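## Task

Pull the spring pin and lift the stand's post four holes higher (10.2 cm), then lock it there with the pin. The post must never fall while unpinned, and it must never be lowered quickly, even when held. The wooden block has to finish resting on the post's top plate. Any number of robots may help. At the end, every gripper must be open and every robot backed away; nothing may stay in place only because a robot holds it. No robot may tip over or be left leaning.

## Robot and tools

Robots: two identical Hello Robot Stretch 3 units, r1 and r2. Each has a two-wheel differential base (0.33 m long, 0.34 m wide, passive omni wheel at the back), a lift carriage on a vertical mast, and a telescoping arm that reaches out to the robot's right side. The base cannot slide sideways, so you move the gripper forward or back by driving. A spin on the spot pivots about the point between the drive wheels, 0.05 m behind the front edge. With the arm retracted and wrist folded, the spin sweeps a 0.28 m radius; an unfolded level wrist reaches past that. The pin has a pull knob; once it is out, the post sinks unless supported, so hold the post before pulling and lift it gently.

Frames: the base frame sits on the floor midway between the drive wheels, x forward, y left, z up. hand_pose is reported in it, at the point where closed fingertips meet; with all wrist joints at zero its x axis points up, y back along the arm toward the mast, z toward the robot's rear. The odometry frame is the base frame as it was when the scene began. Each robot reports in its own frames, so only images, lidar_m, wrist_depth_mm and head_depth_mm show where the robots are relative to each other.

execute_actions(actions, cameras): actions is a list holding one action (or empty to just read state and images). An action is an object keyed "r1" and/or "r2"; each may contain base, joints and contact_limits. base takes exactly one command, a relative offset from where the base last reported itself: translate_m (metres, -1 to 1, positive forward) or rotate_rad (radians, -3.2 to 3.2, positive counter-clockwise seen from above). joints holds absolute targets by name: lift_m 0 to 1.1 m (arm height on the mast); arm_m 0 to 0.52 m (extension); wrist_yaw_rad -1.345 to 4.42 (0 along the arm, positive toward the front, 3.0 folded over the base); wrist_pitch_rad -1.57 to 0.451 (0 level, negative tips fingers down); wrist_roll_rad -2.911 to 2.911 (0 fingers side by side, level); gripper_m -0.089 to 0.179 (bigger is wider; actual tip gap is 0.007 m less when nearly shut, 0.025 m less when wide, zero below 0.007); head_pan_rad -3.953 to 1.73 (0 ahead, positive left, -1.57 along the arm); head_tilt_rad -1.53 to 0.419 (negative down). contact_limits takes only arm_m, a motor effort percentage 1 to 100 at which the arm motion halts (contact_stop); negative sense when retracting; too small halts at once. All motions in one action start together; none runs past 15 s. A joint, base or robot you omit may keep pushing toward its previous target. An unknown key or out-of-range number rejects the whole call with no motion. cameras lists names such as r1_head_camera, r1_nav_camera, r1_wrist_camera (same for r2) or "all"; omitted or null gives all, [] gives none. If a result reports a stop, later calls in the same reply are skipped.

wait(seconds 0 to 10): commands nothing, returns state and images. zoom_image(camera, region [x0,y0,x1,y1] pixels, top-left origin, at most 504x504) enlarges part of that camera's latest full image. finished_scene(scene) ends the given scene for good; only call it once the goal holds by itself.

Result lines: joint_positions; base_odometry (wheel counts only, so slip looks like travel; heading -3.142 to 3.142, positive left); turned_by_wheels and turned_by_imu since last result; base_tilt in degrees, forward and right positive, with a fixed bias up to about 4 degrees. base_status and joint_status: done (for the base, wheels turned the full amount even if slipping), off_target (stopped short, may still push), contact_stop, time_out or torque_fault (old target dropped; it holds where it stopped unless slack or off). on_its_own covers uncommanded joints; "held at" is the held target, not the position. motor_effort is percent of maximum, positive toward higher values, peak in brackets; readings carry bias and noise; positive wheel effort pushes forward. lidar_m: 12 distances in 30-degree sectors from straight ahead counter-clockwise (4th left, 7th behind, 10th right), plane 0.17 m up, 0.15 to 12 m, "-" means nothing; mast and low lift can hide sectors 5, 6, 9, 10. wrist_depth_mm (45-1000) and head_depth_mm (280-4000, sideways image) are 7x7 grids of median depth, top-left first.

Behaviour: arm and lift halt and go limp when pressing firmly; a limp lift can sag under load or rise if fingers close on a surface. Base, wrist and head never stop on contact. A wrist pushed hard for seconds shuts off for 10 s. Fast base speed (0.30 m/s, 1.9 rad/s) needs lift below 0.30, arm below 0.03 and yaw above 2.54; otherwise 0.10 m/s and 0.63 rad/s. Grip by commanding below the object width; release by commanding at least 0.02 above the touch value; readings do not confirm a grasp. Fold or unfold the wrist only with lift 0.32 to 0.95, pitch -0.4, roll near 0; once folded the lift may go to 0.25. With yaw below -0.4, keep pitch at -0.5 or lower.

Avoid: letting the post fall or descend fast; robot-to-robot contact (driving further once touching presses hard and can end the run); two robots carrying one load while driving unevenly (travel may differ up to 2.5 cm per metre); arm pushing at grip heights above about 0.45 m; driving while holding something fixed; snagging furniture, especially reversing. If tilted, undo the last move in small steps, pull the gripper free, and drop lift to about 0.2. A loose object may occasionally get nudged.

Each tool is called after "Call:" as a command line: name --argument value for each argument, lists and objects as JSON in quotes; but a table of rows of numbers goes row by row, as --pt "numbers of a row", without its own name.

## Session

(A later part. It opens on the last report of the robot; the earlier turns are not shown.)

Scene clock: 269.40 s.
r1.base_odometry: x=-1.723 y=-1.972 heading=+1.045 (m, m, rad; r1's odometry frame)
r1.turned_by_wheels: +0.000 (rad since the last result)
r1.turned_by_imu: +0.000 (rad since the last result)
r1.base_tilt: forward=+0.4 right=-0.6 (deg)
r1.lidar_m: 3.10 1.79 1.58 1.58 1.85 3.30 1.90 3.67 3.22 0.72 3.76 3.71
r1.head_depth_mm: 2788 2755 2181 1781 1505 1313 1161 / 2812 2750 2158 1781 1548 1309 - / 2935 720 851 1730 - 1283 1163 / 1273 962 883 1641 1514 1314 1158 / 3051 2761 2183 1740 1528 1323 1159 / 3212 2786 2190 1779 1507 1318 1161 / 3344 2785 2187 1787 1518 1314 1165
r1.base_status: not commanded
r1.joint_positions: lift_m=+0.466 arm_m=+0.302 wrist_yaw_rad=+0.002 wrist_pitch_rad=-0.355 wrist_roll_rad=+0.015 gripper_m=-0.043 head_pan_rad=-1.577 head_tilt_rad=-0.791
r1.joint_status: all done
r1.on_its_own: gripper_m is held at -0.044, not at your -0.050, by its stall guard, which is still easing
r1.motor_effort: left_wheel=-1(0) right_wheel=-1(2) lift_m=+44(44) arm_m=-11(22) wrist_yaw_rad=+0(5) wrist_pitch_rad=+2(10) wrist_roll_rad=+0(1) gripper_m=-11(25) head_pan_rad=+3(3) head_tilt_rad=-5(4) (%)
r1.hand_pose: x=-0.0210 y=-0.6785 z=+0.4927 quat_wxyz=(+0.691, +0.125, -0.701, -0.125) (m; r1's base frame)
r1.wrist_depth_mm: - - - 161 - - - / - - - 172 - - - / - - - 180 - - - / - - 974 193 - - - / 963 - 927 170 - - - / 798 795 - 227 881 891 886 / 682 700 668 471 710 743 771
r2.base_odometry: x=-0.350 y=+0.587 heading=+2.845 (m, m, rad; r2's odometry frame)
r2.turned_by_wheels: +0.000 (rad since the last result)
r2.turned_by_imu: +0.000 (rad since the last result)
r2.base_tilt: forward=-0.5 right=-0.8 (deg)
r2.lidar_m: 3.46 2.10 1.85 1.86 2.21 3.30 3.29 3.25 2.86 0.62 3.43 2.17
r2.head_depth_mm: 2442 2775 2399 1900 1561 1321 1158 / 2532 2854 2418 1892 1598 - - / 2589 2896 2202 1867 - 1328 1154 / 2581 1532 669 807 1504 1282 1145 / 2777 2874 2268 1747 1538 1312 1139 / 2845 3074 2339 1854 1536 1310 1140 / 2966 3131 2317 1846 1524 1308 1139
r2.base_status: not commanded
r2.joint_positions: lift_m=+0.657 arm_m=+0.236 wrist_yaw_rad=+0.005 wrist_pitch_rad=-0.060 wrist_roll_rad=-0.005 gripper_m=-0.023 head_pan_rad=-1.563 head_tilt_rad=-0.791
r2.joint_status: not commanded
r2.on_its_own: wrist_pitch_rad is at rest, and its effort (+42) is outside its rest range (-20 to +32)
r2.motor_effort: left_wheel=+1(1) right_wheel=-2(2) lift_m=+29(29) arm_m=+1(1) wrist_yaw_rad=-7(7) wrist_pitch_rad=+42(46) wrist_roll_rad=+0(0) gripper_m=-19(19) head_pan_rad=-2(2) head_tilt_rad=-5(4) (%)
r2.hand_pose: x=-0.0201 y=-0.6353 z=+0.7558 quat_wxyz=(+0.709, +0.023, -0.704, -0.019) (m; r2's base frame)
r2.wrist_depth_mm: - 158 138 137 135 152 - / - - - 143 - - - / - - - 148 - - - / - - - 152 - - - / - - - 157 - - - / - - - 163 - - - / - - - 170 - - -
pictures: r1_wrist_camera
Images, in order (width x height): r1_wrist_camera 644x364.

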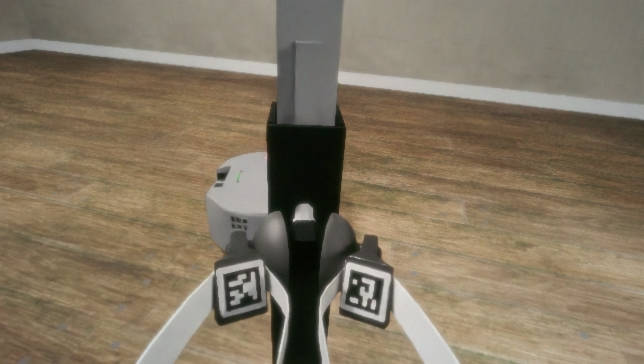

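Call:
execute_actions --actions '[{"r1":{"joints":{"gripper_m":0.045}}}]' --cameras '[]'

Call:
execute_actions --actions '[{"r1":{"joints":{"arm_m":0.315,"lift_m":0.471}}}]' --cameras '[]'

Call:
execute_actions --actions '[{"r1":{"joints":{"gripper_m":-0.033}}}]' --cameras '["r1_wrist_camera"]'

Call:
execute_actions --actions '[{"r1":{"joints":{"arm_m":0.306}}}]' --cameras '["r1_wrist_camera"]'

Call:
execute_actions --actions '[{"r2":{"joints":{"lift_m":0.688}}}]' --cameras '["r1_wrist_camera"]'

Call:
execute_actions --actions '[{"r2":{"joints":{"lift_m":0.678}}}]' --cameras '["r1_head_camera"]'

Scene clock: 275.97 s.
r1.base_odometry: x=-1.723 y=-1.972 heading=+1.045 (m, m, rad; r1's odometry frame)
r1.turned_by_wheels: +0.000 (rad since the last result)
r1.turned_by_imu: +0.001 (rad since the last result)
r1.base_tilt: forward=+0.6 right=-0.6 (deg)
r1.lidar_m: 3.10 1.79 1.58 1.58 1.85 3.31 1.90 3.68 3.21 0.72 3.77 3.71
r1.head_depth_mm: 2764 2762 2149 1770 1508 1317 1158 / 2838 2768 2174 1788 1539 1312 - / 2934 722 847 1743 1573 1284 1161 / 1274 969 878 1669 1511 1317 1168 / 3046 2805 2172 1717 1514 1318 1161 / 3233 2788 2158 1787 1511 1321 1166 / 3267 2778 2160 1797 1520 1310 1170
r1.base_status: not commanded
r1.joint_positions: lift_m=+0.466 arm_m=+0.301 wrist_yaw_rad=+0.002 wrist_pitch_rad=-0.366 wrist_roll_rad=+0.015 gripper_m=+0.045 head_pan_rad=-1.577 head_tilt_rad=-0.791
r1.joint_status: all done
r1.motor_effort: left_wheel=-1(1) right_wheel=+0(0) lift_m=+44(44) arm_m=-7(12) wrist_yaw_rad=-1(1) wrist_pitch_rad=+6(7) wrist_roll_rad=+0(0) gripper_m=+0(80) head_pan_rad=+3(2) head_tilt_rad=-4(4) (%)
r1.hand_pose: x=-0.0210 y=-0.6771 z=+0.4902 quat_wxyz=(+0.691, +0.129, -0.700, -0.129) (m; r1's base frame)
r1.wrist_depth_mm: - - - 161 - - - / - - - 174 - - - / - - - 181 - - - / - - 991 193 - - - / 948 972 880 192 - - - / 763 804 - 236 881 880 859 / 680 680 688 264 703 741 740
r2.base_odometry: x=-0.350 y=+0.587 heading=+2.845 (m, m, rad; r2's odometry frame)
r2.turned_by_wheels: +0.000 (rad since the last result)
r2.turned_by_imu: +0.001 (rad since the last result)
r2.base_tilt: forward=-0.5 right=-0.8 (deg)
r2.lidar_m: 3.45 2.10 1.85 1.86 2.21 3.29 3.30 3.27 2.86 0.62 3.43 2.17
r2.head_depth_mm: 2411 2740 2408 1879 1554 1320 1154 / 2519 2828 2393 1900 1581 - - / 2591 2880 2210 1867 - 1321 1147 / 2571 1529 667 806 1501 1282 1150 / 2755 2900 2261 1743 1534 1307 1144 / 2895 3097 2347 1854 1536 1308 1134 / 2975 3147 2321 1845 1530 1299 1138
r2.base_status: not commanded
r2.joint_positions: lift_m=+0.657 arm_m=+0.236 wrist_yaw_rad=+0.005 wrist_pitch_rad=-0.060 wrist_roll_rad=-0.005 gripper_m=-0.023 head_pan_rad=-1.563 head_tilt_rad=-0.791
r2.joint_status: not commanded
r2.on_its_own: wrist_pitch_rad is at rest, and its effort (+42) is outside its rest range (-20 to +32)
r2.motor_effort: left_wheel=+0(0) right_wheel=-1(2) lift_m=+29(29) arm_m=+1(1) wrist_yaw_rad=-7(7) wrist_pitch_rad=+42(42) wrist_roll_rad=+0(0) gripper_m=-20(19) head_pan_rad=-3(3) head_tilt_rad=-3(5) (%)
r2.hand_pose: x=-0.0201 y=-0.6353 z=+0.7558 quat_wxyz=(+0.709, +0.023, -0.704, -0.019) (m; r2's base frame)
r2.wrist_depth_mm: - 158 138 136 135 152 - / - - - 143 - - - / - - - 147 - - - / - - - 152 - - - / - - - 157 - - - / - - - 162 - - - / - - - 171 - - -
pictures: none
No camera images: the call's "cameras" was empty. Leave "cameras" out to get every camera's image.

Scene clock: 276.90 s.
r1.base_odometry: x=-1.723 y=-1.972 heading=+1.045 (m, m, rad; r1's odometry frame)
r1.turned_by_wheels: +0.000 (rad since the last result)
r1.turned_by_imu: +0.000 (rad since the last result)
r1.base_tilt: forward=+0.3 right=-0.7 (deg)
r1.lidar_m: 3.09 1.79 1.58 1.58 1.85 3.28 1.90 3.70 3.21 0.72 3.79 3.71
r1.head_depth_mm: 2730 2754 2174 1787 1497 1316 1160 / 2831 2785 2163 1780 1540 1316 - / 2977 719 846 1746 - 1313 1163 / 1272 969 882 1658 1520 1320 1168 / 3029 2770 2178 1726 1511 1309 1165 / 3252 2803 2169 1776 1525 1317 1164 / 3361 2773 2202 1787 1514 1308 1169
r1.base_status: not commanded
r1.joint_positions: lift_m=+0.471 arm_m=+0.315 wrist_yaw_rad=+0.002 wrist_pitch_rad=-0.367 wrist_roll_rad=+0.015 gripper_m=+0.045 head_pan_rad=-1.577 head_tilt_rad=-0.791
r1.joint_status: all done
r1.motor_effort: left_wheel=-1(1) right_wheel=+1(0) lift_m=+44(47) arm_m=+7(8) wrist_yaw_rad=-1(1) wrist_pitch_rad=+7(7) wrist_roll_rad=+0(0) gripper_m=+1(0) head_pan_rad=+3(3) head_tilt_rad=-5(5) (%)
r1.hand_pose: x=-0.0210 y=-0.6901 z=+0.4951 quat_wxyz=(+0.690, +0.129, -0.700, -0.129) (m; r1's base frame)
r1.wrist_depth_mm: - - - 151 - - - / - - - 159 - - - / - - - 168 - - - / - - 982 179 - - - / 962 967 849 188 - - - / 778 826 - 159 887 834 878 / 685 677 695 245 696 731 739
r2.base_odometry: x=-0.350 y=+0.587 heading=+2.845 (m, m, rad; r2's odometry frame)
r2.turned_by_wheels: +0.000 (rad since the last result)
r2.turned_by_imu: +0.000 (rad since the last result)
r2.base_tilt: forward=-0.6 right=-0.8 (deg)
r2.lidar_m: 3.42 2.09 1.85 1.86 2.21 3.29 3.29 3.25 2.86 0.62 3.42 2.18
r2.head_depth_mm: 2438 2730 2401 1889 1560 1326 1150 / 2495 2832 2391 1877 1591 - - / 2611 2885 2191 1886 - 1320 1147 / 2565 1490 670 808 1496 1282 1146 / 2790 2768 2259 1754 1542 1313 1146 / 2865 3128 2339 1862 1531 1307 1142 / 2974 3131 2340 1846 1527 1303 1134
r2.base_status: not commanded
r2.joint_positions: lift_m=+0.657 arm_m=+0.236 wrist_yaw_rad=+0.005 wrist_pitch_rad=-0.060 wrist_roll_rad=-0.005 gripper_m=-0.023 head_pan_rad=-1.563 head_tilt_rad=-0.791
r2.joint_status: not commanded
r2.on_its_own: wrist_pitch_rad is at rest, and its effort (+42) is outside its rest range (-20 to +32)
r2.motor_effort: left_wheel=+1(0) right_wheel=-2(2) lift_m=+29(29) arm_m=+1(1) wrist_yaw_rad=-7(7) wrist_pitch_rad=+42(42) wrist_roll_rad=+0(0) gripper_m=-20(19) head_pan_rad=-3(2) head_tilt_rad=-5(4) (%)
r2.hand_pose: x=-0.0201 y=-0.6353 z=+0.7558 quat_wxyz=(+0.709, +0.023, -0.704, -0.019) (m; r2's base frame)
r2.wrist_depth_mm: - 159 137 136 134 151 - / - - - 142 - - - / - - - 147 - - - / - - - 152 - - - / - - - 157 - - - / - - - 163 - - - / - - - 170 - - -
pictures: none
No camera images: the call's "cameras" was empty. Leave "cameras" out to get every camera's image.

Scene clock: 278.17 s.
r1.base_odometry: x=-1.723 y=-1.972 heading=+1.044 (m, m, rad; r1's odometry frame)
r1.turned_by_wheels: +0.000 (rad since the last result)
r1.turned_by_imu: +0.000 (rad since the last result)
r1.base_tilt: forward=+0.5 right=-0.7 (deg)
r1.lidar_m: 3.09 1.79 1.58 1.58 1.85 3.31 1.90 3.69 3.21 0.71 3.78 3.69
r1.head_depth_mm: 2763 2760 2151 1789 1502 1312 1168 / 2833 2761 2164 1766 1546 1316 - / 2943 719 849 1745 - 1321 1168 / 1278 965 880 1644 1517 1309 1169 / 2974 2802 2185 1737 1500 1316 1164 / 3246 2724 2169 1788 1516 1320 1164 / 3277 2772 2167 1789 1504 1326 1171
r1.base_status: not commanded
r1.joint_positions: lift_m=+0.471 arm_m=+0.315 wrist_yaw_rad=+0.002 wrist_pitch_rad=-0.363 wrist_roll_rad=+0.015 gripper_m=-0.032 head_pan_rad=-1.577 head_tilt_rad=-0.791
r1.joint_status: all done
r1.motor_effort: left_wheel=-1(1) right_wheel=+0(0) lift_m=+45(43) arm_m=-1(6) wrist_yaw_rad=+0(0) wrist_pitch_rad=+6(7) wrist_roll_rad=+0(0) gripper_m=-19(94) head_pan_rad=+3(3) head_tilt_rad=-5(4) (%)
r1.hand_pose: x=-0.0210 y=-0.6910 z=+0.4958 quat_wxyz=(+0.691, +0.128, -0.700, -0.128) (m; r1's base frame)
r1.wrist_depth_mm: - - - 150 - - - / - - - 159 - - - / - - - 167 - - - / - - 998 178 - - - / 952 987 921 185 - - - / 763 802 - 154 854 830 891 / 671 678 665 456 710 740 744
r2.base_odometry: x=-0.350 y=+0.587 heading=+2.845 (m, m, rad; r2's odometry frame)
r2.turned_by_wheels: +0.000 (rad since the last result)
r2.turned_by_imu: +0.000 (rad since the last result)
r2.base_tilt: forward=-0.5 right=-0.8 (deg)
r2.lidar_m: 3.45 2.09 1.86 1.86 2.21 3.29 3.28 3.25 2.86 0.62 3.43 2.17
r2.head_depth_mm: 2443 2767 2412 1887 1558 1323 1154 / 2531 2817 2409 1886 1587 - - / 2594 2875 2202 1864 - 1318 1151 / 2557 1500 671 809 1511 1274 1141 / 2763 2795 2267 1750 1541 1308 1149 / 2853 3130 2346 1858 1535 1309 1141 / 2954 3161 2335 1850 1526 1302 1141
r2.base_status: not commanded
r2.joint_positions: lift_m=+0.657 arm_m=+0.236 wrist_yaw_rad=+0.005 wrist_pitch_rad=-0.060 wrist_roll_rad=-0.005 gripper_m=-0.023 head_pan_rad=-1.563 head_tilt_rad=-0.791
r2.joint_status: not commanded
r2.on_its_own: wrist_pitch_rad is at rest, and its effort (+42) is outside its rest range (-20 to +32)
r2.motor_effort: left_wheel=+1(0) right_wheel=-2(2) lift_m=+29(29) arm_m=+1(1) wrist_yaw_rad=-7(7) wrist_pitch_rad=+42(42) wrist_roll_rad=+0(0) gripper_m=-20(20) head_pan_rad=-1(3) head_tilt_rad=-4(3) (%)
r2.hand_pose: x=-0.0201 y=-0.6353 z=+0.7558 quat_wxyz=(+0.709, +0.023, -0.704, -0.019) (m; r2's base frame)
r2.wrist_depth_mm: - 159 138 137 135 151 - / - - - 143 - - - / - - - 146 - - - / - - - 152 - - - / - - - 157 - - - / - - - 163 - - - / - - - 170 - - -
pictures: r1_wrist_camera
Images, in order (width x height): r1_wrist_camera 644x364.

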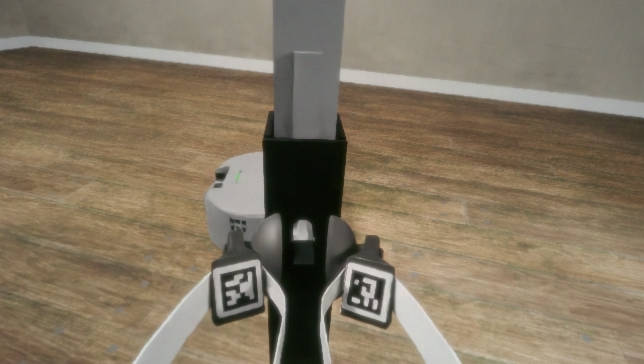

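Scene clock: 278.97 s.
r1.base_odometry: x=-1.723 y=-1.972 heading=+1.045 (m, m, rad; r1's odometry frame)
r1.turned_by_wheels: +0.000 (rad since the last result)
r1.turned_by_imu: +0.000 (rad since the last result)
r1.base_tilt: forward=+0.4 right=-0.7 (deg)
r1.lidar_m: 3.10 1.79 1.58 1.58 1.85 3.29 1.90 3.69 3.21 0.72 3.77 3.71
r1.head_depth_mm: 2777 2750 2142 1778 1523 1313 1164 / 2893 2777 2174 1791 1550 1320 - / 2919 720 848 1744 - 1300 1161 / 1264 971 878 1654 1514 1312 1162 / 3010 2777 2177 1720 1505 1315 1162 / 3177 2761 2185 1793 1516 1303 1162 / 3341 2776 2164 1784 1507 1313 1169
r1.base_status: not commanded
r1.joint_positions: lift_m=+0.471 arm_m=+0.307 wrist_yaw_rad=+0.002 wrist_pitch_rad=-0.354 wrist_roll_rad=+0.015 gripper_m=-0.032 head_pan_rad=-1.577 head_tilt_rad=-0.791
r1.joint_status: all done
r1.motor_effort: left_wheel=-1(1) right_wheel=-1(0) lift_m=+44(44) arm_m=-12(14) wrist_yaw_rad=-1(1) wrist_pitch_rad=+1(5) wrist_roll_rad=-1(0) gripper_m=-19(19) head_pan_rad=+3(3) head_tilt_rad=-5(4) (%)
r1.hand_pose: x=-0.0210 y=-0.6838 z=+0.4981 quat_wxyz=(+0.691, +0.124, -0.701, -0.125) (m; r1's base frame)
r1.wrist_depth_mm: - - - 157 - - - / - - - 168 - - - / - - - 176 - - - / - - - 186 - - - / 975 - 910 191 - - - / 788 824 - 165 887 854 917 / 681 702 707 463 711 758 749
r2.base_odometry: x=-0.350 y=+0.587 heading=+2.845 (m, m, rad; r2's odometry frame)
r2.turned_by_wheels: +0.000 (rad since the last result)
r2.turned_by_imu: +0.000 (rad since the last result)
r2.base_tilt: forward=-0.4 right=-0.9 (deg)
r2.lidar_m: 3.41 2.09 1.85 1.86 2.21 3.29 3.30 3.25 2.86 0.62 3.45 2.17
r2.head_depth_mm: 2436 2745 2407 1897 1547 1330 1151 / 2529 2819 2396 1876 1584 - - / 2604 2872 2217 1872 - 1318 1151 / 2568 1495 670 807 1506 1275 1145 / 2788 2765 2264 1741 1535 1308 1148 / 2844 3081 2318 1837 1525 1305 1135 / 2976 3131 2326 1853 1535 1304 1135
r2.base_status: not commanded
r2.joint_positions: lift_m=+0.657 arm_m=+0.236 wrist_yaw_rad=+0.005 wrist_pitch_rad=-0.060 wrist_roll_rad=-0.005 gripper_m=-0.023 head_pan_rad=-1.563 head_tilt_rad=-0.791
r2.joint_status: not commanded
r2.on_its_own: wrist_pitch_rad is at rest, and its effort (+42) is outside its rest range (-20 to +32)
r2.motor_effort: left_wheel=+1(0) right_wheel=-2(2) lift_m=+29(29) arm_m=+1(1) wrist_yaw_rad=-7(7) wrist_pitch_rad=+42(42) wrist_roll_rad=+0(0) gripper_m=-19(20) head_pan_rad=-3(3) head_tilt_rad=-4(4) (%)
r2.hand_pose: x=-0.0201 y=-0.6353 z=+0.7558 quat_wxyz=(+0.709, +0.023, -0.704, -0.019) (m; r2's base frame)
r2.wrist_depth_mm: - 158 138 136 135 152 - / - - - 142 - - - / - - - 147 - - - / - - - 153 - - - / - - - 157 - - - / - - - 163 - - - / - - - 170 - - -
pictures: r1_wrist_camera
Images, in order (width x height): r1_wrist_camera 644x364.

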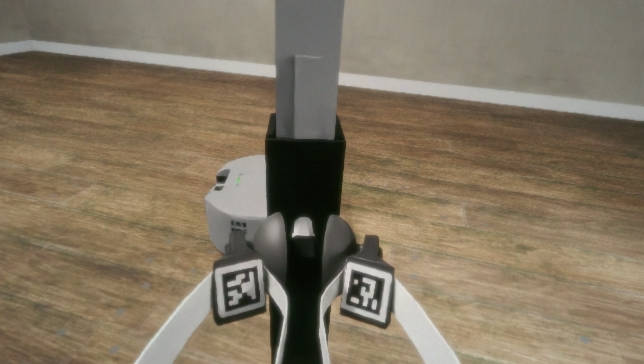

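Scene clock: 280.03 s.
r1.base_odometry: x=-1.723 y=-1.972 heading=+1.045 (m, m, rad; r1's odometry frame)
r1.turned_by_wheels: +0.000 (rad since the last result)
r1.turned_by_imu: +0.000 (rad since the last result)
r1.base_tilt: forward=+0.5 right=-0.8 (deg)
r1.lidar_m: 3.09 1.79 1.58 1.58 1.85 3.29 1.90 3.69 3.20 0.72 3.75 3.72
r1.head_depth_mm: 2767 2767 2172 1768 1498 1309 1166 / 2864 2773 2103 1788 1532 1313 - / 2956 710 847 1729 - 1305 1162 / 1251 929 878 1661 1506 1315 1164 / 3073 2845 2196 1744 1502 1310 1168 / 3248 2788 2174 1775 1510 1309 1164 / 3278 2790 2176 1783 1510 1317 1161
r1.base_status: not commanded
r1.joint_positions: lift_m=+0.471 arm_m=+0.307 wrist_yaw_rad=+0.002 wrist_pitch_rad=-0.352 wrist_roll_rad=+0.015 gripper_m=-0.032 head_pan_rad=-1.577 head_tilt_rad=-0.791
r1.joint_status: not commanded
r1.motor_effort: left_wheel=-1(1) right_wheel=-1(0) lift_m=+44(45) arm_m=-10(12) wrist_yaw_rad=+0(1) wrist_pitch_rad=+0(1) wrist_roll_rad=+0(0) gripper_m=-18(19) head_pan_rad=+3(3) head_tilt_rad=-5(4) (%)
r1.hand_pose: x=-0.0210 y=-0.6838 z=+0.4984 quat_wxyz=(+0.691, +0.124, -0.701, -0.124) (m; r1's base frame)
r1.wrist_depth_mm: - - - 155 - - - / - - - 167 - - - / - - - 176 - - - / - - - 187 - - - / - 982 903 193 - - - / 785 809 - 197 871 874 895 / 681 701 693 460 699 721 746
r2.base_odometry: x=-0.350 y=+0.587 heading=+2.845 (m, m, rad; r2's odometry frame)
r2.turned_by_wheels: +0.000 (rad since the last result)
r2.turned_by_imu: +0.000 (rad since the last result)
r2.base_tilt: forward=-0.5 right=-0.8 (deg)
r2.lidar_m: 3.43 2.09 1.86 1.86 2.21 3.27 3.30 3.26 2.86 0.62 3.42 2.17
r2.head_depth_mm: 2420 2762 2395 1897 1559 1328 1175 / 2512 2818 2379 1897 1598 - 1132 / 2591 2904 2128 1944 - 1321 1146 / 2588 1443 668 1678 1489 1276 1144 / 2784 2771 2241 1756 1541 1317 1140 / 2878 3091 2321 1848 1522 1316 1141 / 2958 3160 2341 1847 1526 1302 1134
r2.base_status: not commanded
r2.joint_positions: lift_m=+0.687 arm_m=+0.236 wrist_yaw_rad=+0.005 wrist_pitch_rad=-0.121 wrist_roll_rad=-0.005 gripper_m=-0.023 head_pan_rad=-1.563 head_tilt_rad=-0.791
r2.joint_status: all done
r2.on_its_own: wrist_pitch_rad is at rest, and its effort (+66) is outside its rest range (-20 to +32)
r2.motor_effort: left_wheel=+0(1) right_wheel=-2(2) lift_m=+35(33) arm_m=+1(1) wrist_yaw_rad=-7(6) wrist_pitch_rad=+66(67) wrist_roll_rad=+0(0) gripper_m=-20(20) head_pan_rad=-3(3) head_tilt_rad=-4(5) (%)
r2.hand_pose: x=-0.0201 y=-0.6324 z=+0.7709 quat_wxyz=(+0.708, +0.045, -0.703, -0.041) (m; r2's base frame)
r2.wrist_depth_mm: - 132 129 127 125 123 - / - - - 140 - - - / - - - 145 - - - / - - - 153 - - - / - - - 159 - - - / - - - 166 - - - / - - - 177 - - -
pictures: r1_wrist_camera
Images, in order (width x height): r1_wrist_camera 644x364.

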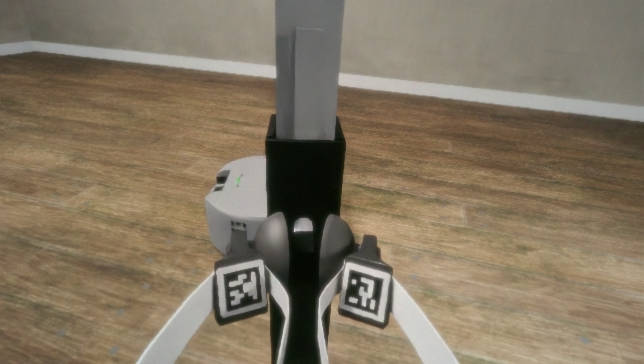

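Scene clock: 280.77 s.
r1.base_odometry: x=-1.723 y=-1.972 heading=+1.045 (m, m, rad; r1's odometry frame)
r1.turned_by_wheels: +0.000 (rad since the last result)
r1.turned_by_imu: +0.000 (rad since the last result)
r1.base_tilt: forward=+0.5 right=-0.6 (deg)
r1.lidar_m: 3.10 1.79 1.58 1.58 1.85 3.28 1.90 3.70 3.21 0.72 3.77 3.71
r1.head_depth_mm: 2763 2753 2158 1760 1519 1313 1169 / 2849 2802 2120 1777 1562 1317 - / 2939 710 841 1733 - 1300 1160 / 1262 936 872 1654 1514 1316 1161 / 3041 2802 2177 1721 1512 1322 1163 / 3275 2784 2188 1790 1518 1329 1168 / 3283 2779 2193 1770 1518 1310 1166
r1.base_status: not commanded
r1.joint_positions: lift_m=+0.471 arm_m=+0.307 wrist_yaw_rad=+0.002 wrist_pitch_rad=-0.352 wrist_roll_rad=+0.015 gripper_m=-0.032 head_pan_rad=-1.577 head_tilt_rad=-0.791
r1.joint_status: not commanded
r1.motor_effort: left_wheel=-1(1) right_wheel=-1(1) lift_m=+43(43) arm_m=-10(10) wrist_yaw_rad=+0(0) wrist_pitch_rad=+1(0) wrist_roll_rad=+0(0) gripper_m=-19(18) head_pan_rad=+3(3) head_tilt_rad=-5(5) (%)
r1.hand_pose: x=-0.0210 y=-0.6838 z=+0.4984 quat_wxyz=(+0.691, +0.124, -0.701, -0.124) (m; r1's base frame)
r1.wrist_depth_mm: - - - 155 - - - / - - - 167 - - - / - - - 176 - - - / - - 1000 188 - - - / - - 906 193 - - - / 795 828 - 198 895 877 901 / 697 693 710 473 727 745 776
r2.base_odometry: x=-0.350 y=+0.587 heading=+2.845 (m, m, rad; r2's odometry frame)
r2.turned_by_wheels: +0.000 (rad since the last result)
r2.turned_by_imu: +0.000 (rad since the last result)
r2.base_tilt: forward=-0.5 right=-0.8 (deg)
r2.lidar_m: 3.45 2.10 1.85 1.86 2.21 3.29 3.31 3.26 2.86 0.62 3.43 2.17
r2.head_depth_mm: 2416 2734 2389 1886 1561 1316 1173 / 2514 2804 2381 1883 1590 - 1129 / 2580 2884 2132 1938 - 1322 1147 / 2573 1450 670 1681 1491 1279 1140 / 2752 2742 2258 1749 1535 1316 1143 / 2877 3074 2338 1853 1531 1314 1139 / 2946 3130 2334 1849 1537 1297 1135
r2.base_status: not commanded
r2.joint_positions: lift_m=+0.678 arm_m=+0.236 wrist_yaw_rad=+0.005 wrist_pitch_rad=-0.090 wrist_roll_rad=-0.005 gripper_m=-0.023 head_pan_rad=-1.563 head_tilt_rad=-0.791
r2.joint_status: all done
r2.on_its_own: wrist_pitch_rad is at rest, and its effort (+54) is outside its rest range (-20 to +32)
r2.motor_effort: left_wheel=+1(2) right_wheel=-3(2) lift_m=+23(33) arm_m=+1(0) wrist_yaw_rad=-8(7) wrist_pitch_rad=+54(66) wrist_roll_rad=+0(0) gripper_m=-20(19) head_pan_rad=-1(2) head_tilt_rad=-3(5) (%)
r2.hand_pose: x=-0.0201 y=-0.6340 z=+0.7695 quat_wxyz=(+0.709, +0.034, -0.704, -0.030) (m; r2's base frame)
r2.wrist_depth_mm: - 134 133 131 129 128 - / - - - 141 - - - / - - - 146 - - - / - - - 153 - - - / - - - 158 - - - / - - - 166 - - - / - - - 175 - - -
pictures: r1_head_camera (sideways: a quarter turn clockwise sets it upright)
Images, in order (width x height): r1_head_camera 896x504.

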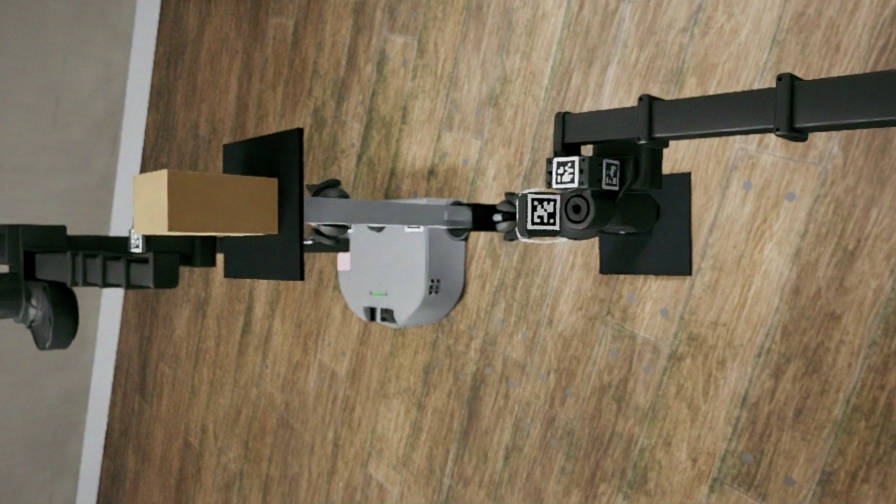

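Call:
execute_actions --actions '[{"r1":{"joints":{"gripper_m":0.045,"lift_m":0.467}},"r2":{"joints":{"lift_m":0.657,"wrist_pitch_rad":0.051}}}]' --cameras '[]'

Call:
execute_actions --actions '[{"r1":{"joints":{"arm_m":0.321}}}]' --cameras '[]'

Call:
execute_actions --actions '[{"r1":{"joints":{"gripper_m":-0.05}}}]' --cameras '[]'

Call:
execute_actions --actions '[{"r1":{"joints":{"arm_m":0.296}},"r2":{"joints":{"lift_m":0.688}}}]' --cameras '["r1_wrist_camera"]'

Call:
execute_actions --actions '[{"r2":{"joints":{"lift_m":0.68}}}]' --cameras '["r1_head_camera"]'

Scene clock: 288.53 s.
r1.base_odometry: x=-1.723 y=-1.972 heading=+1.044 (m, m, rad; r1's odometry frame)
r1.turned_by_wheels: +0.000 (rad since the last result)
r1.turned_by_imu: +0.001 (rad since the last result)
r1.base_tilt: forward=+0.5 right=-0.7 (deg)
r1.lidar_m: 3.09 1.79 1.58 1.58 1.85 3.30 1.90 3.69 3.22 0.72 3.77 3.71
r1.head_depth_mm: 2745 2754 2147 1786 1519 1317 1164 / 2845 2759 2100 1774 1547 1311 - / 2954 714 839 1738 - 1292 1168 / 1266 952 863 1655 1511 1322 1164 / 3009 2810 2189 1735 1515 1318 1162 / 3252 2789 2148 1791 1510 1312 1164 / 3333 2819 2153 1787 1517 1303 1160
r1.base_status: not commanded
r1.joint_positions: lift_m=+0.467 arm_m=+0.306 wrist_yaw_rad=+0.002 wrist_pitch_rad=-0.366 wrist_roll_rad=+0.015 gripper_m=+0.045 head_pan_rad=-1.577 head_tilt_rad=-0.791
r1.joint_status: all done
r1.motor_effort: left_wheel=-1(1) right_wheel=+0(0) lift_m=+26(39) arm_m=-5(10) wrist_yaw_rad=-1(1) wrist_pitch_rad=+7(7) wrist_roll_rad=+0(0) gripper_m=+1(80) head_pan_rad=+3(3) head_tilt_rad=-4(5) (%)
r1.hand_pose: x=-0.0210 y=-0.6820 z=+0.4919 quat_wxyz=(+0.691, +0.129, -0.700, -0.129) (m; r1's base frame)
r1.wrist_depth_mm: - - - 155 - - - / - - - 168 - - - / - - - 176 - - - / - - 981 188 - - - / 974 969 850 188 - - - / 801 846 - 227 867 869 907 / 665 668 677 259 704 712 770
r2.base_odometry: x=-0.350 y=+0.587 heading=+2.845 (m, m, rad; r2's odometry frame)
r2.turned_by_wheels: +0.000 (rad since the last result)
r2.turned_by_imu: +0.001 (rad since the last result)
r2.base_tilt: forward=-0.4 right=-0.9 (deg)
r2.lidar_m: 3.43 2.10 1.85 1.86 2.20 3.28 3.30 3.26 2.87 0.62 3.43 2.17
r2.head_depth_mm: 2432 2736 2397 1902 1563 1321 1159 / 2543 2810 2391 1881 1593 - - / 2603 2897 2205 1936 - 1322 1145 / 2575 1445 670 1666 1508 1277 1149 / 2736 2910 2287 1746 1541 1307 1143 / 2879 3113 2370 1850 1536 1307 1143 / 2994 3130 2320 1842 1532 1305 1133
r2.base_status: not commanded
r2.joint_positions: lift_m=+0.657 arm_m=+0.236 wrist_yaw_rad=+0.005 wrist_pitch_rad=-0.023 wrist_roll_rad=-0.005 gripper_m=-0.023 head_pan_rad=-1.563 head_tilt_rad=-0.791
r2.joint_status: wrist_pitch_rad off_target (ended at -0.023, target +0.051); the others done
r2.motor_effort: left_wheel=+1(1) right_wheel=-1(2) lift_m=+18(22) arm_m=+3(3) wrist_yaw_rad=-7(7) wrist_pitch_rad=+29(39) wrist_roll_rad=+0(0) gripper_m=-19(20) head_pan_rad=-4(3) head_tilt_rad=-4(5) (%)
r2.hand_pose: x=-0.0201 y=-0.6363 z=+0.7658 quat_wxyz=(+0.709, +0.010, -0.705, -0.007) (m; r2's base frame)
r2.wrist_depth_mm: - 137 135 134 133 132 - / - - - 146 - - - / - - - 149 - - - / - - - 154 - - - / - - - 157 - - - / - - - 161 - - - / - - - 167 - - -
pictures: none
No camera images: the call's "cameras" was empty. Leave "cameras" out to get every camera's image.

Scene clock: 289.47 s.
r1.base_odometry: x=-1.723 y=-1.972 heading=+1.044 (m, m, rad; r1's odometry frame)
r1.turned_by_wheels: +0.000 (rad since the last result)
r1.turned_by_imu: +0.000 (rad since the last result)
r1.base_tilt: forward=+0.5 right=-0.5 (deg)
r1.lidar_m: 3.10 1.79 1.58 1.58 1.85 3.30 1.90 3.69 3.20 0.72 3.78 3.70
r1.head_depth_mm: 2731 2750 2171 1768 1513 1320 1154 / 2877 2779 2091 1779 1539 1319 - / 2965 715 844 1728 - 1316 1164 / 1275 952 859 1652 1507 1319 1163 / 3038 2763 2170 1729 1521 1308 1164 / 3237 2767 2209 1792 1515 1314 1162 / 3303 2797 2186 1779 1515 1322 1162
r1.base_status: not commanded
r1.joint_positions: lift_m=+0.467 arm_m=+0.321 wrist_yaw_rad=+0.002 wrist_pitch_rad=-0.366 wrist_roll_rad=+0.015 gripper_m=+0.045 head_pan_rad=-1.577 head_tilt_rad=-0.791
r1.joint_status: all done
r1.motor_effort: left_wheel=-1(1) right_wheel=+0(0) lift_m=+26(26) arm_m=+6(9) wrist_yaw_rad=+0(2) wrist_pitch_rad=+7(7) wrist_roll_rad=+0(0) gripper_m=+1(1) head_pan_rad=+3(3) head_tilt_rad=-4(5) (%)
r1.hand_pose: x=-0.0210 y=-0.6962 z=+0.4918 quat_wxyz=(+0.691, +0.129, -0.700, -0.129) (m; r1's base frame)
r1.wrist_depth_mm: - - - 143 - - - / - - - 154 - - - / - - - 162 - - - / - - 980 173 - - - / 947 986 831 179 - - - / 781 812 - 202 911 868 901 / 669 682 673 235 695 720 732
r2.base_odometry: x=-0.350 y=+0.587 heading=+2.845 (m, m, rad; r2's odometry frame)
r2.turned_by_wheels: +0.000 (rad since the last result)
r2.turned_by_imu: +0.000 (rad since the last result)
r2.base_tilt: forward=-0.5 right=-0.9 (deg)
r2.lidar_m: 3.44 2.10 1.86 1.86 2.20 3.29 3.30 3.27 2.86 0.62 3.43 2.18
r2.head_depth_mm: 2434 2703 2418 1886 1557 1328 1151 / 2495 2813 2391 1883 1596 - - / 2610 2904 2212 1932 - 1321 1149 / 2561 1449 671 1651 1504 1283 1144 / 2805 2930 2264 1753 1540 1305 1139 / 2868 3094 2341 1848 1531 1308 1135 / 2963 3170 2312 1849 1530 1308 1138
r2.base_status: not commanded
r2.joint_positions: lift_m=+0.657 arm_m=+0.236 wrist_yaw_rad=+0.005 wrist_pitch_rad=-0.023 wrist_roll_rad=-0.005 gripper_m=-0.023 head_pan_rad=-1.563 head_tilt_rad=-0.791
r2.joint_status: not commanded
r2.motor_effort: left_wheel=+1(1) right_wheel=-2(2) lift_m=+18(18) arm_m=+3(3) wrist_yaw_rad=-7(7) wrist_pitch_rad=+29(29) wrist_roll_rad=+0(0) gripper_m=-20(19) head_pan_rad=-2(2) head_tilt_rad=-5(5) (%)
r2.hand_pose: x=-0.0201 y=-0.6363 z=+0.7658 quat_wxyz=(+0.709, +0.010, -0.705, -0.007) (m; r2's base frame)
r2.wrist_depth_mm: - 136 135 134 132 132 - / - - - 145 - - - / - - - 150 - - - / - - - 154 - - - / - - - 158 - - - / - - - 162 - - - / - - - 168 - - -
pictures: none
No camera images: the call's "cameras" was empty. Leave "cameras" out to get every camera's image.

Scene clock: 290.90 s.
r1.base_odometry: x=-1.723 y=-1.972 heading=+1.045 (m, m, rad; r1's odometry frame)
r1.turned_by_wheels: +0.000 (rad since the last result)
r1.turned_by_imu: +0.000 (rad since the last result)
r1.base_tilt: forward=+0.7 right=-0.5 (deg)
r1.lidar_m: 3.08 1.78 1.58 1.58 1.85 3.31 1.90 3.70 3.22 0.72 3.76 3.71
r1.head_depth_mm: 2727 2763 2188 1784 1517 1312 1163 / 2828 2754 2080 1784 1531 1305 - / 2940 716 845 1741 - 1317 1163 / 1272 949 865 1654 1500 1315 1160 / 2982 2787 2171 1737 1516 1312 1159 / 3165 2763 2167 1800 1511 1309 1155 / 3311 2810 2191 1775 1513 1318 1167
r1.base_status: not commanded
r1.joint_positions: lift_m=+0.467 arm_m=+0.321 wrist_yaw_rad=+0.008 wrist_pitch_rad=-0.369 wrist_roll_rad=+0.012 gripper_m=-0.049 head_pan_rad=-1.577 head_tilt_rad=-0.791
r1.joint_status: all done
r1.motor_effort: left_wheel=-1(1) right_wheel=-1(1) lift_m=+27(27) arm_m=+4(6) wrist_yaw_rad=-4(5) wrist_pitch_rad=+8(8) wrist_roll_rad=+1(1) gripper_m=-26(100) head_pan_rad=+3(3) head_tilt_rad=-5(5) (%)
r1.hand_pose: x=-0.0197 y=-0.6960 z=+0.4912 quat_wxyz=(+0.692, +0.132, -0.698, -0.128) (m; r1's base frame)
r1.wrist_depth_mm: - - - 143 - - - / - - - 153 - - - / - - - 160 - - - / - - - 170 - - - / 925 942 900 180 - - - / 795 792 - 202 866 861 870 / 678 679 677 238 725 711 734
r2.base_odometry: x=-0.350 y=+0.587 heading=+2.845 (m, m, rad; r2's odometry frame)
r2.turned_by_wheels: +0.000 (rad since the last result)
r2.turned_by_imu: +0.000 (rad since the last result)
r2.base_tilt: forward=-0.5 right=-0.9 (deg)
r2.lidar_m: 3.46 2.09 1.85 1.86 2.21 3.29 3.30 3.24 2.86 0.62 3.43 2.18
r2.head_depth_mm: 2435 2726 2391 1885 1559 1326 1153 / 2524 2795 2383 1878 1591 - - / 2605 2853 2197 1939 - 1308 1156 / 2566 1439 671 1665 1503 1283 1143 / 2772 2903 2260 1763 1540 1311 1147 / 2881 3100 2353 1837 1532 1305 1144 / 2976 3125 2341 1849 1523 1303 1134
r2.base_status: not commanded
r2.joint_positions: lift_m=+0.657 arm_m=+0.236 wrist_yaw_rad=+0.005 wrist_pitch_rad=-0.023 wrist_roll_rad=-0.005 gripper_m=-0.023 head_pan_rad=-1.563 head_tilt_rad=-0.791
r2.joint_status: not commanded
r2.motor_effort: left_wheel=+1(1) right_wheel=-2(2) lift_m=+18(18) arm_m=+3(3) wrist_yaw_rad=-7(7) wrist_pitch_rad=+29(29) wrist_roll_rad=+0(0) gripper_m=-19(19) head_pan_rad=-2(2) head_tilt_rad=-4(5) (%)
r2.hand_pose: x=-0.0201 y=-0.6363 z=+0.7658 quat_wxyz=(+0.709, +0.010, -0.705, -0.007) (m; r2's base frame)
r2.wrist_depth_mm: - 136 135 134 132 132 - / - - - 146 - - - / - - - 149 - - - / - - - 153 - - - / - - - 157 - - - / - - - 162 - - - / - - - 168 - - -
pictures: none
No camera images: the call's "cameras" was empty. Leave "cameras" out to get every camera's image.

Scene clock: 292.03 s.
r1.base_odometry: x=-1.723 y=-1.972 heading=+1.044 (m, m, rad; r1's odometry frame)
r1.turned_by_wheels: +0.000 (rad since the last result)
r1.turned_by_imu: +0.000 (rad since the last result)
r1.base_tilt: forward=+0.4 right=-0.7 (deg)
r1.lidar_m: 3.10 1.79 1.58 1.58 1.85 3.30 1.91 3.69 3.20 0.72 3.76 3.71
r1.head_depth_mm: 2806 2764 2155 1782 1508 1315 1162 / 2849 2752 2106 1785 1547 1317 - / 2912 709 849 1740 - 1288 1165 / 1247 926 878 1648 1517 1314 1158 / 3138 2784 2172 1725 1512 1313 1162 / 3229 2764 2176 1781 1522 1319 1162 / 3289 2764 2175 1779 1519 1318 1165
r1.base_status: not commanded
r1.joint_positions: lift_m=+0.467 arm_m=+0.297 wrist_yaw_rad=+0.002 wrist_pitch_rad=-0.345 wrist_roll_rad=+0.012 gripper_m=-0.043 head_pan_rad=-1.577 head_tilt_rad=-0.791
r1.joint_status: all done
r1.on_its_own: gripper_m is held at -0.044, not at your -0.050, by its stall guard, which is still easing
r1.motor_effort: left_wheel=-1(0) right_wheel=+0(2) lift_m=+32(32) arm_m=-9(19) wrist_yaw_rad=-1(5) wrist_pitch_rad=-3(8) wrist_roll_rad=+1(1) gripper_m=-20(26) head_pan_rad=+3(3) head_tilt_rad=-4(5) (%)
r1.hand_pose: x=-0.0210 y=-0.6745 z=+0.4966 quat_wxyz=(+0.693, +0.121, -0.700, -0.121) (m; r1's base frame)
r1.wrist_depth_mm: - - - 165 - - - / - - - 180 - - - / - - - 186 - - - / - - - 198 - - - / 981 974 872 201 - - - / 792 814 - - 910 912 924 / 677 698 692 263 736 733 768
r2.base_odometry: x=-0.350 y=+0.587 heading=+2.845 (m, m, rad; r2's odometry frame)
r2.turned_by_wheels: +0.000 (rad since the last result)
r2.turned_by_imu: +0.000 (rad since the last result)
r2.base_tilt: forward=-0.5 right=-0.8 (deg)
r2.lidar_m: 3.45 2.09 1.85 1.86 2.21 3.29 3.31 3.25 2.86 0.62 3.44 2.17
r2.head_depth_mm: 2426 2736 2406 1882 1554 1323 1174 / 2545 2820 2360 1894 1589 - 1129 / 2590 2847 2140 1934 - 1324 1145 / 2572 1455 670 1678 1480 1283 1145 / 2795 2903 2263 1756 1535 1305 1145 / 2889 3106 2350 1846 1532 1306 1141 / 2961 3141 2316 1848 1532 1306 1132
r2.base_status: not commanded
r2.joint_positions: lift_m=+0.687 arm_m=+0.236 wrist_yaw_rad=+0.005 wrist_pitch_rad=-0.119 wrist_roll_rad=-0.005 gripper_m=-0.023 head_pan_rad=-1.563 head_tilt_rad=-0.791
r2.joint_status: all done
r2.on_its_own: wrist_pitch_rad is at rest, and its effort (+65) is outside its rest range (-20 to +32)
r2.motor_effort: left_wheel=+0(1) right_wheel=-1(2) lift_m=+35(35) arm_m=+2(3) wrist_yaw_rad=-7(7) wrist_pitch_rad=+65(66) wrist_roll_rad=+0(0) gripper_m=-19(19) head_pan_rad=-2(2) head_tilt_rad=-4(4) (%)
r2.hand_pose: x=-0.0201 y=-0.6324 z=+0.7715 quat_wxyz=(+0.708, +0.044, -0.704, -0.040) (m; r2's base frame)
r2.wrist_depth_mm: - 128 126 124 121 120 - / - - - 140 - - - / - - - 146 - - - / - - - 153 - - - / - - - 160 - - - / - - - 167 - - - / - - - 178 - - -
pictures: r1_wrist_camera
Images, in order (width x height): r1_wrist_camera 644x364.

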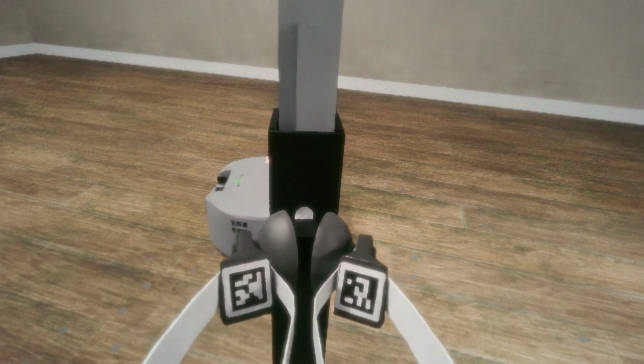

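Scene clock: 292.70 s.
r1.base_odometry: x=-1.723 y=-1.972 heading=+1.044 (m, m, rad; r1's odometry frame)
r1.turned_by_wheels: +0.000 (rad since the last result)
r1.turned_by_imu: +0.000 (rad since the last result)
r1.base_tilt: forward=+0.4 right=-0.6 (deg)
r1.lidar_m: 3.09 1.79 1.58 1.58 1.85 3.32 1.90 3.71 3.22 0.72 3.78 3.71
r1.head_depth_mm: 2759 2775 2148 1772 1515 1315 1159 / 2853 2748 2086 1770 1542 1322 - / 2911 712 843 1719 - 1284 1158 / 1254 930 872 1660 1506 1311 1162 / 3044 2764 2162 1736 1511 1315 1168 / 3248 2758 2184 1777 1508 1314 1166 / 3318 2770 2174 1787 1515 1312 1157
r1.base_status: not commanded
r1.joint_positions: lift_m=+0.467 arm_m=+0.297 wrist_yaw_rad=+0.002 wrist_pitch_rad=-0.344 wrist_roll_rad=+0.012 gripper_m=-0.041 head_pan_rad=-1.577 head_tilt_rad=-0.791
r1.joint_status: not commanded
r1.on_its_own: gripper_m is held at -0.041, not at your -0.050, by its stall guard, which is still easing
r1.motor_effort: left_wheel=-1(1) right_wheel=+0(0) lift_m=+33(33) arm_m=-9(9) wrist_yaw_rad=-1(1) wrist_pitch_rad=-3(3) wrist_roll_rad=+1(1) gripper_m=-20(21) head_pan_rad=+3(2) head_tilt_rad=-5(5) (%)
r1.hand_pose: x=-0.0210 y=-0.6745 z=+0.4966 quat_wxyz=(+0.693, +0.121, -0.700, -0.121) (m; r1's base frame)
r1.wrist_depth_mm: - - - 165 - - - / - - - 178 - - - / - - - 187 - - - / - - - 199 - - - / 972 995 901 202 - - - / 802 819 - - 894 897 890 / 672 689 694 266 729 757 765
r2.base_odometry: x=-0.350 y=+0.587 heading=+2.845 (m, m, rad; r2's odometry frame)
r2.turned_by_wheels: +0.000 (rad since the last result)
r2.turned_by_imu: +0.000 (rad since the last result)
r2.base_tilt: forward=-0.6 right=-0.8 (deg)
r2.lidar_m: 3.44 2.10 1.85 1.86 2.21 3.29 3.29 3.28 2.86 0.62 3.43 2.17
r2.head_depth_mm: 2427 2742 2412 1897 1550 1325 1173 / 2489 2808 2400 1891 1590 - 1132 / 2581 2904 2121 1936 - 1320 1146 / 2538 1454 668 1668 1489 1289 1142 / 2762 2890 2254 1751 1540 1311 1142 / 2867 3108 2353 1855 1532 1303 1142 / 2953 3163 2334 1847 1528 1306 1135
r2.base_status: not commanded
r2.joint_positions: lift_m=+0.680 arm_m=+0.236 wrist_yaw_rad=+0.005 wrist_pitch_rad=-0.095 wrist_roll_rad=-0.005 gripper_m=-0.023 head_pan_rad=-1.563 head_tilt_rad=-0.791
r2.joint_status: all done
r2.on_its_own: wrist_pitch_rad is at rest, and its effort (+56) is outside its rest range (-20 to +32)
r2.motor_effort: left_wheel=+0(1) right_wheel=-2(3) lift_m=+23(32) arm_m=+2(2) wrist_yaw_rad=-7(7) wrist_pitch_rad=+56(65) wrist_roll_rad=+0(0) gripper_m=-19(19) head_pan_rad=-2(2) head_tilt_rad=-5(3) (%)
r2.hand_pose: x=-0.0201 y=-0.6336 z=+0.7704 quat_wxyz=(+0.709, +0.036, -0.704, -0.032) (m; r2's base frame)
r2.wrist_depth_mm: - 130 129 127 125 123 - / - - - 141 - - - / - - - 147 - - - / - - - 154 - - - / - - - 159 - - - / - - - 165 - - - / - - - 174 - - -
pictures: r1_head_camera (sideways: a quarter turn clockwise sets it upright)
Images, in order (width x height): r1_head_camera 896x504.

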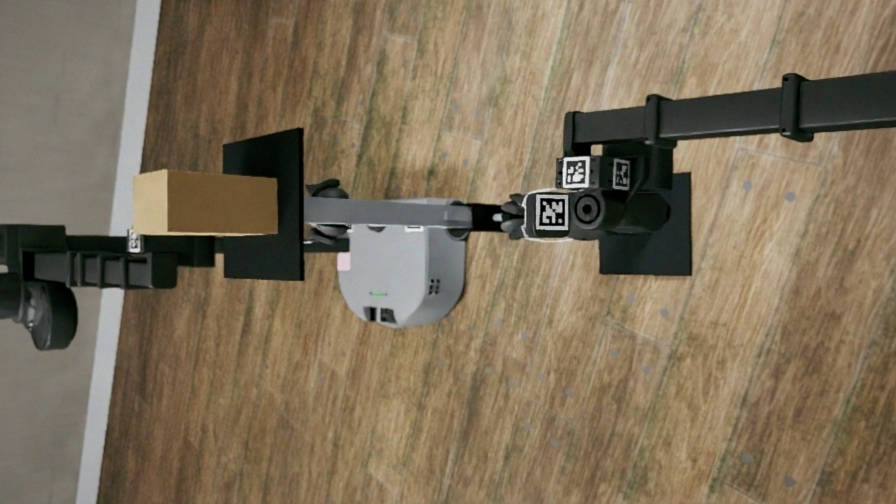

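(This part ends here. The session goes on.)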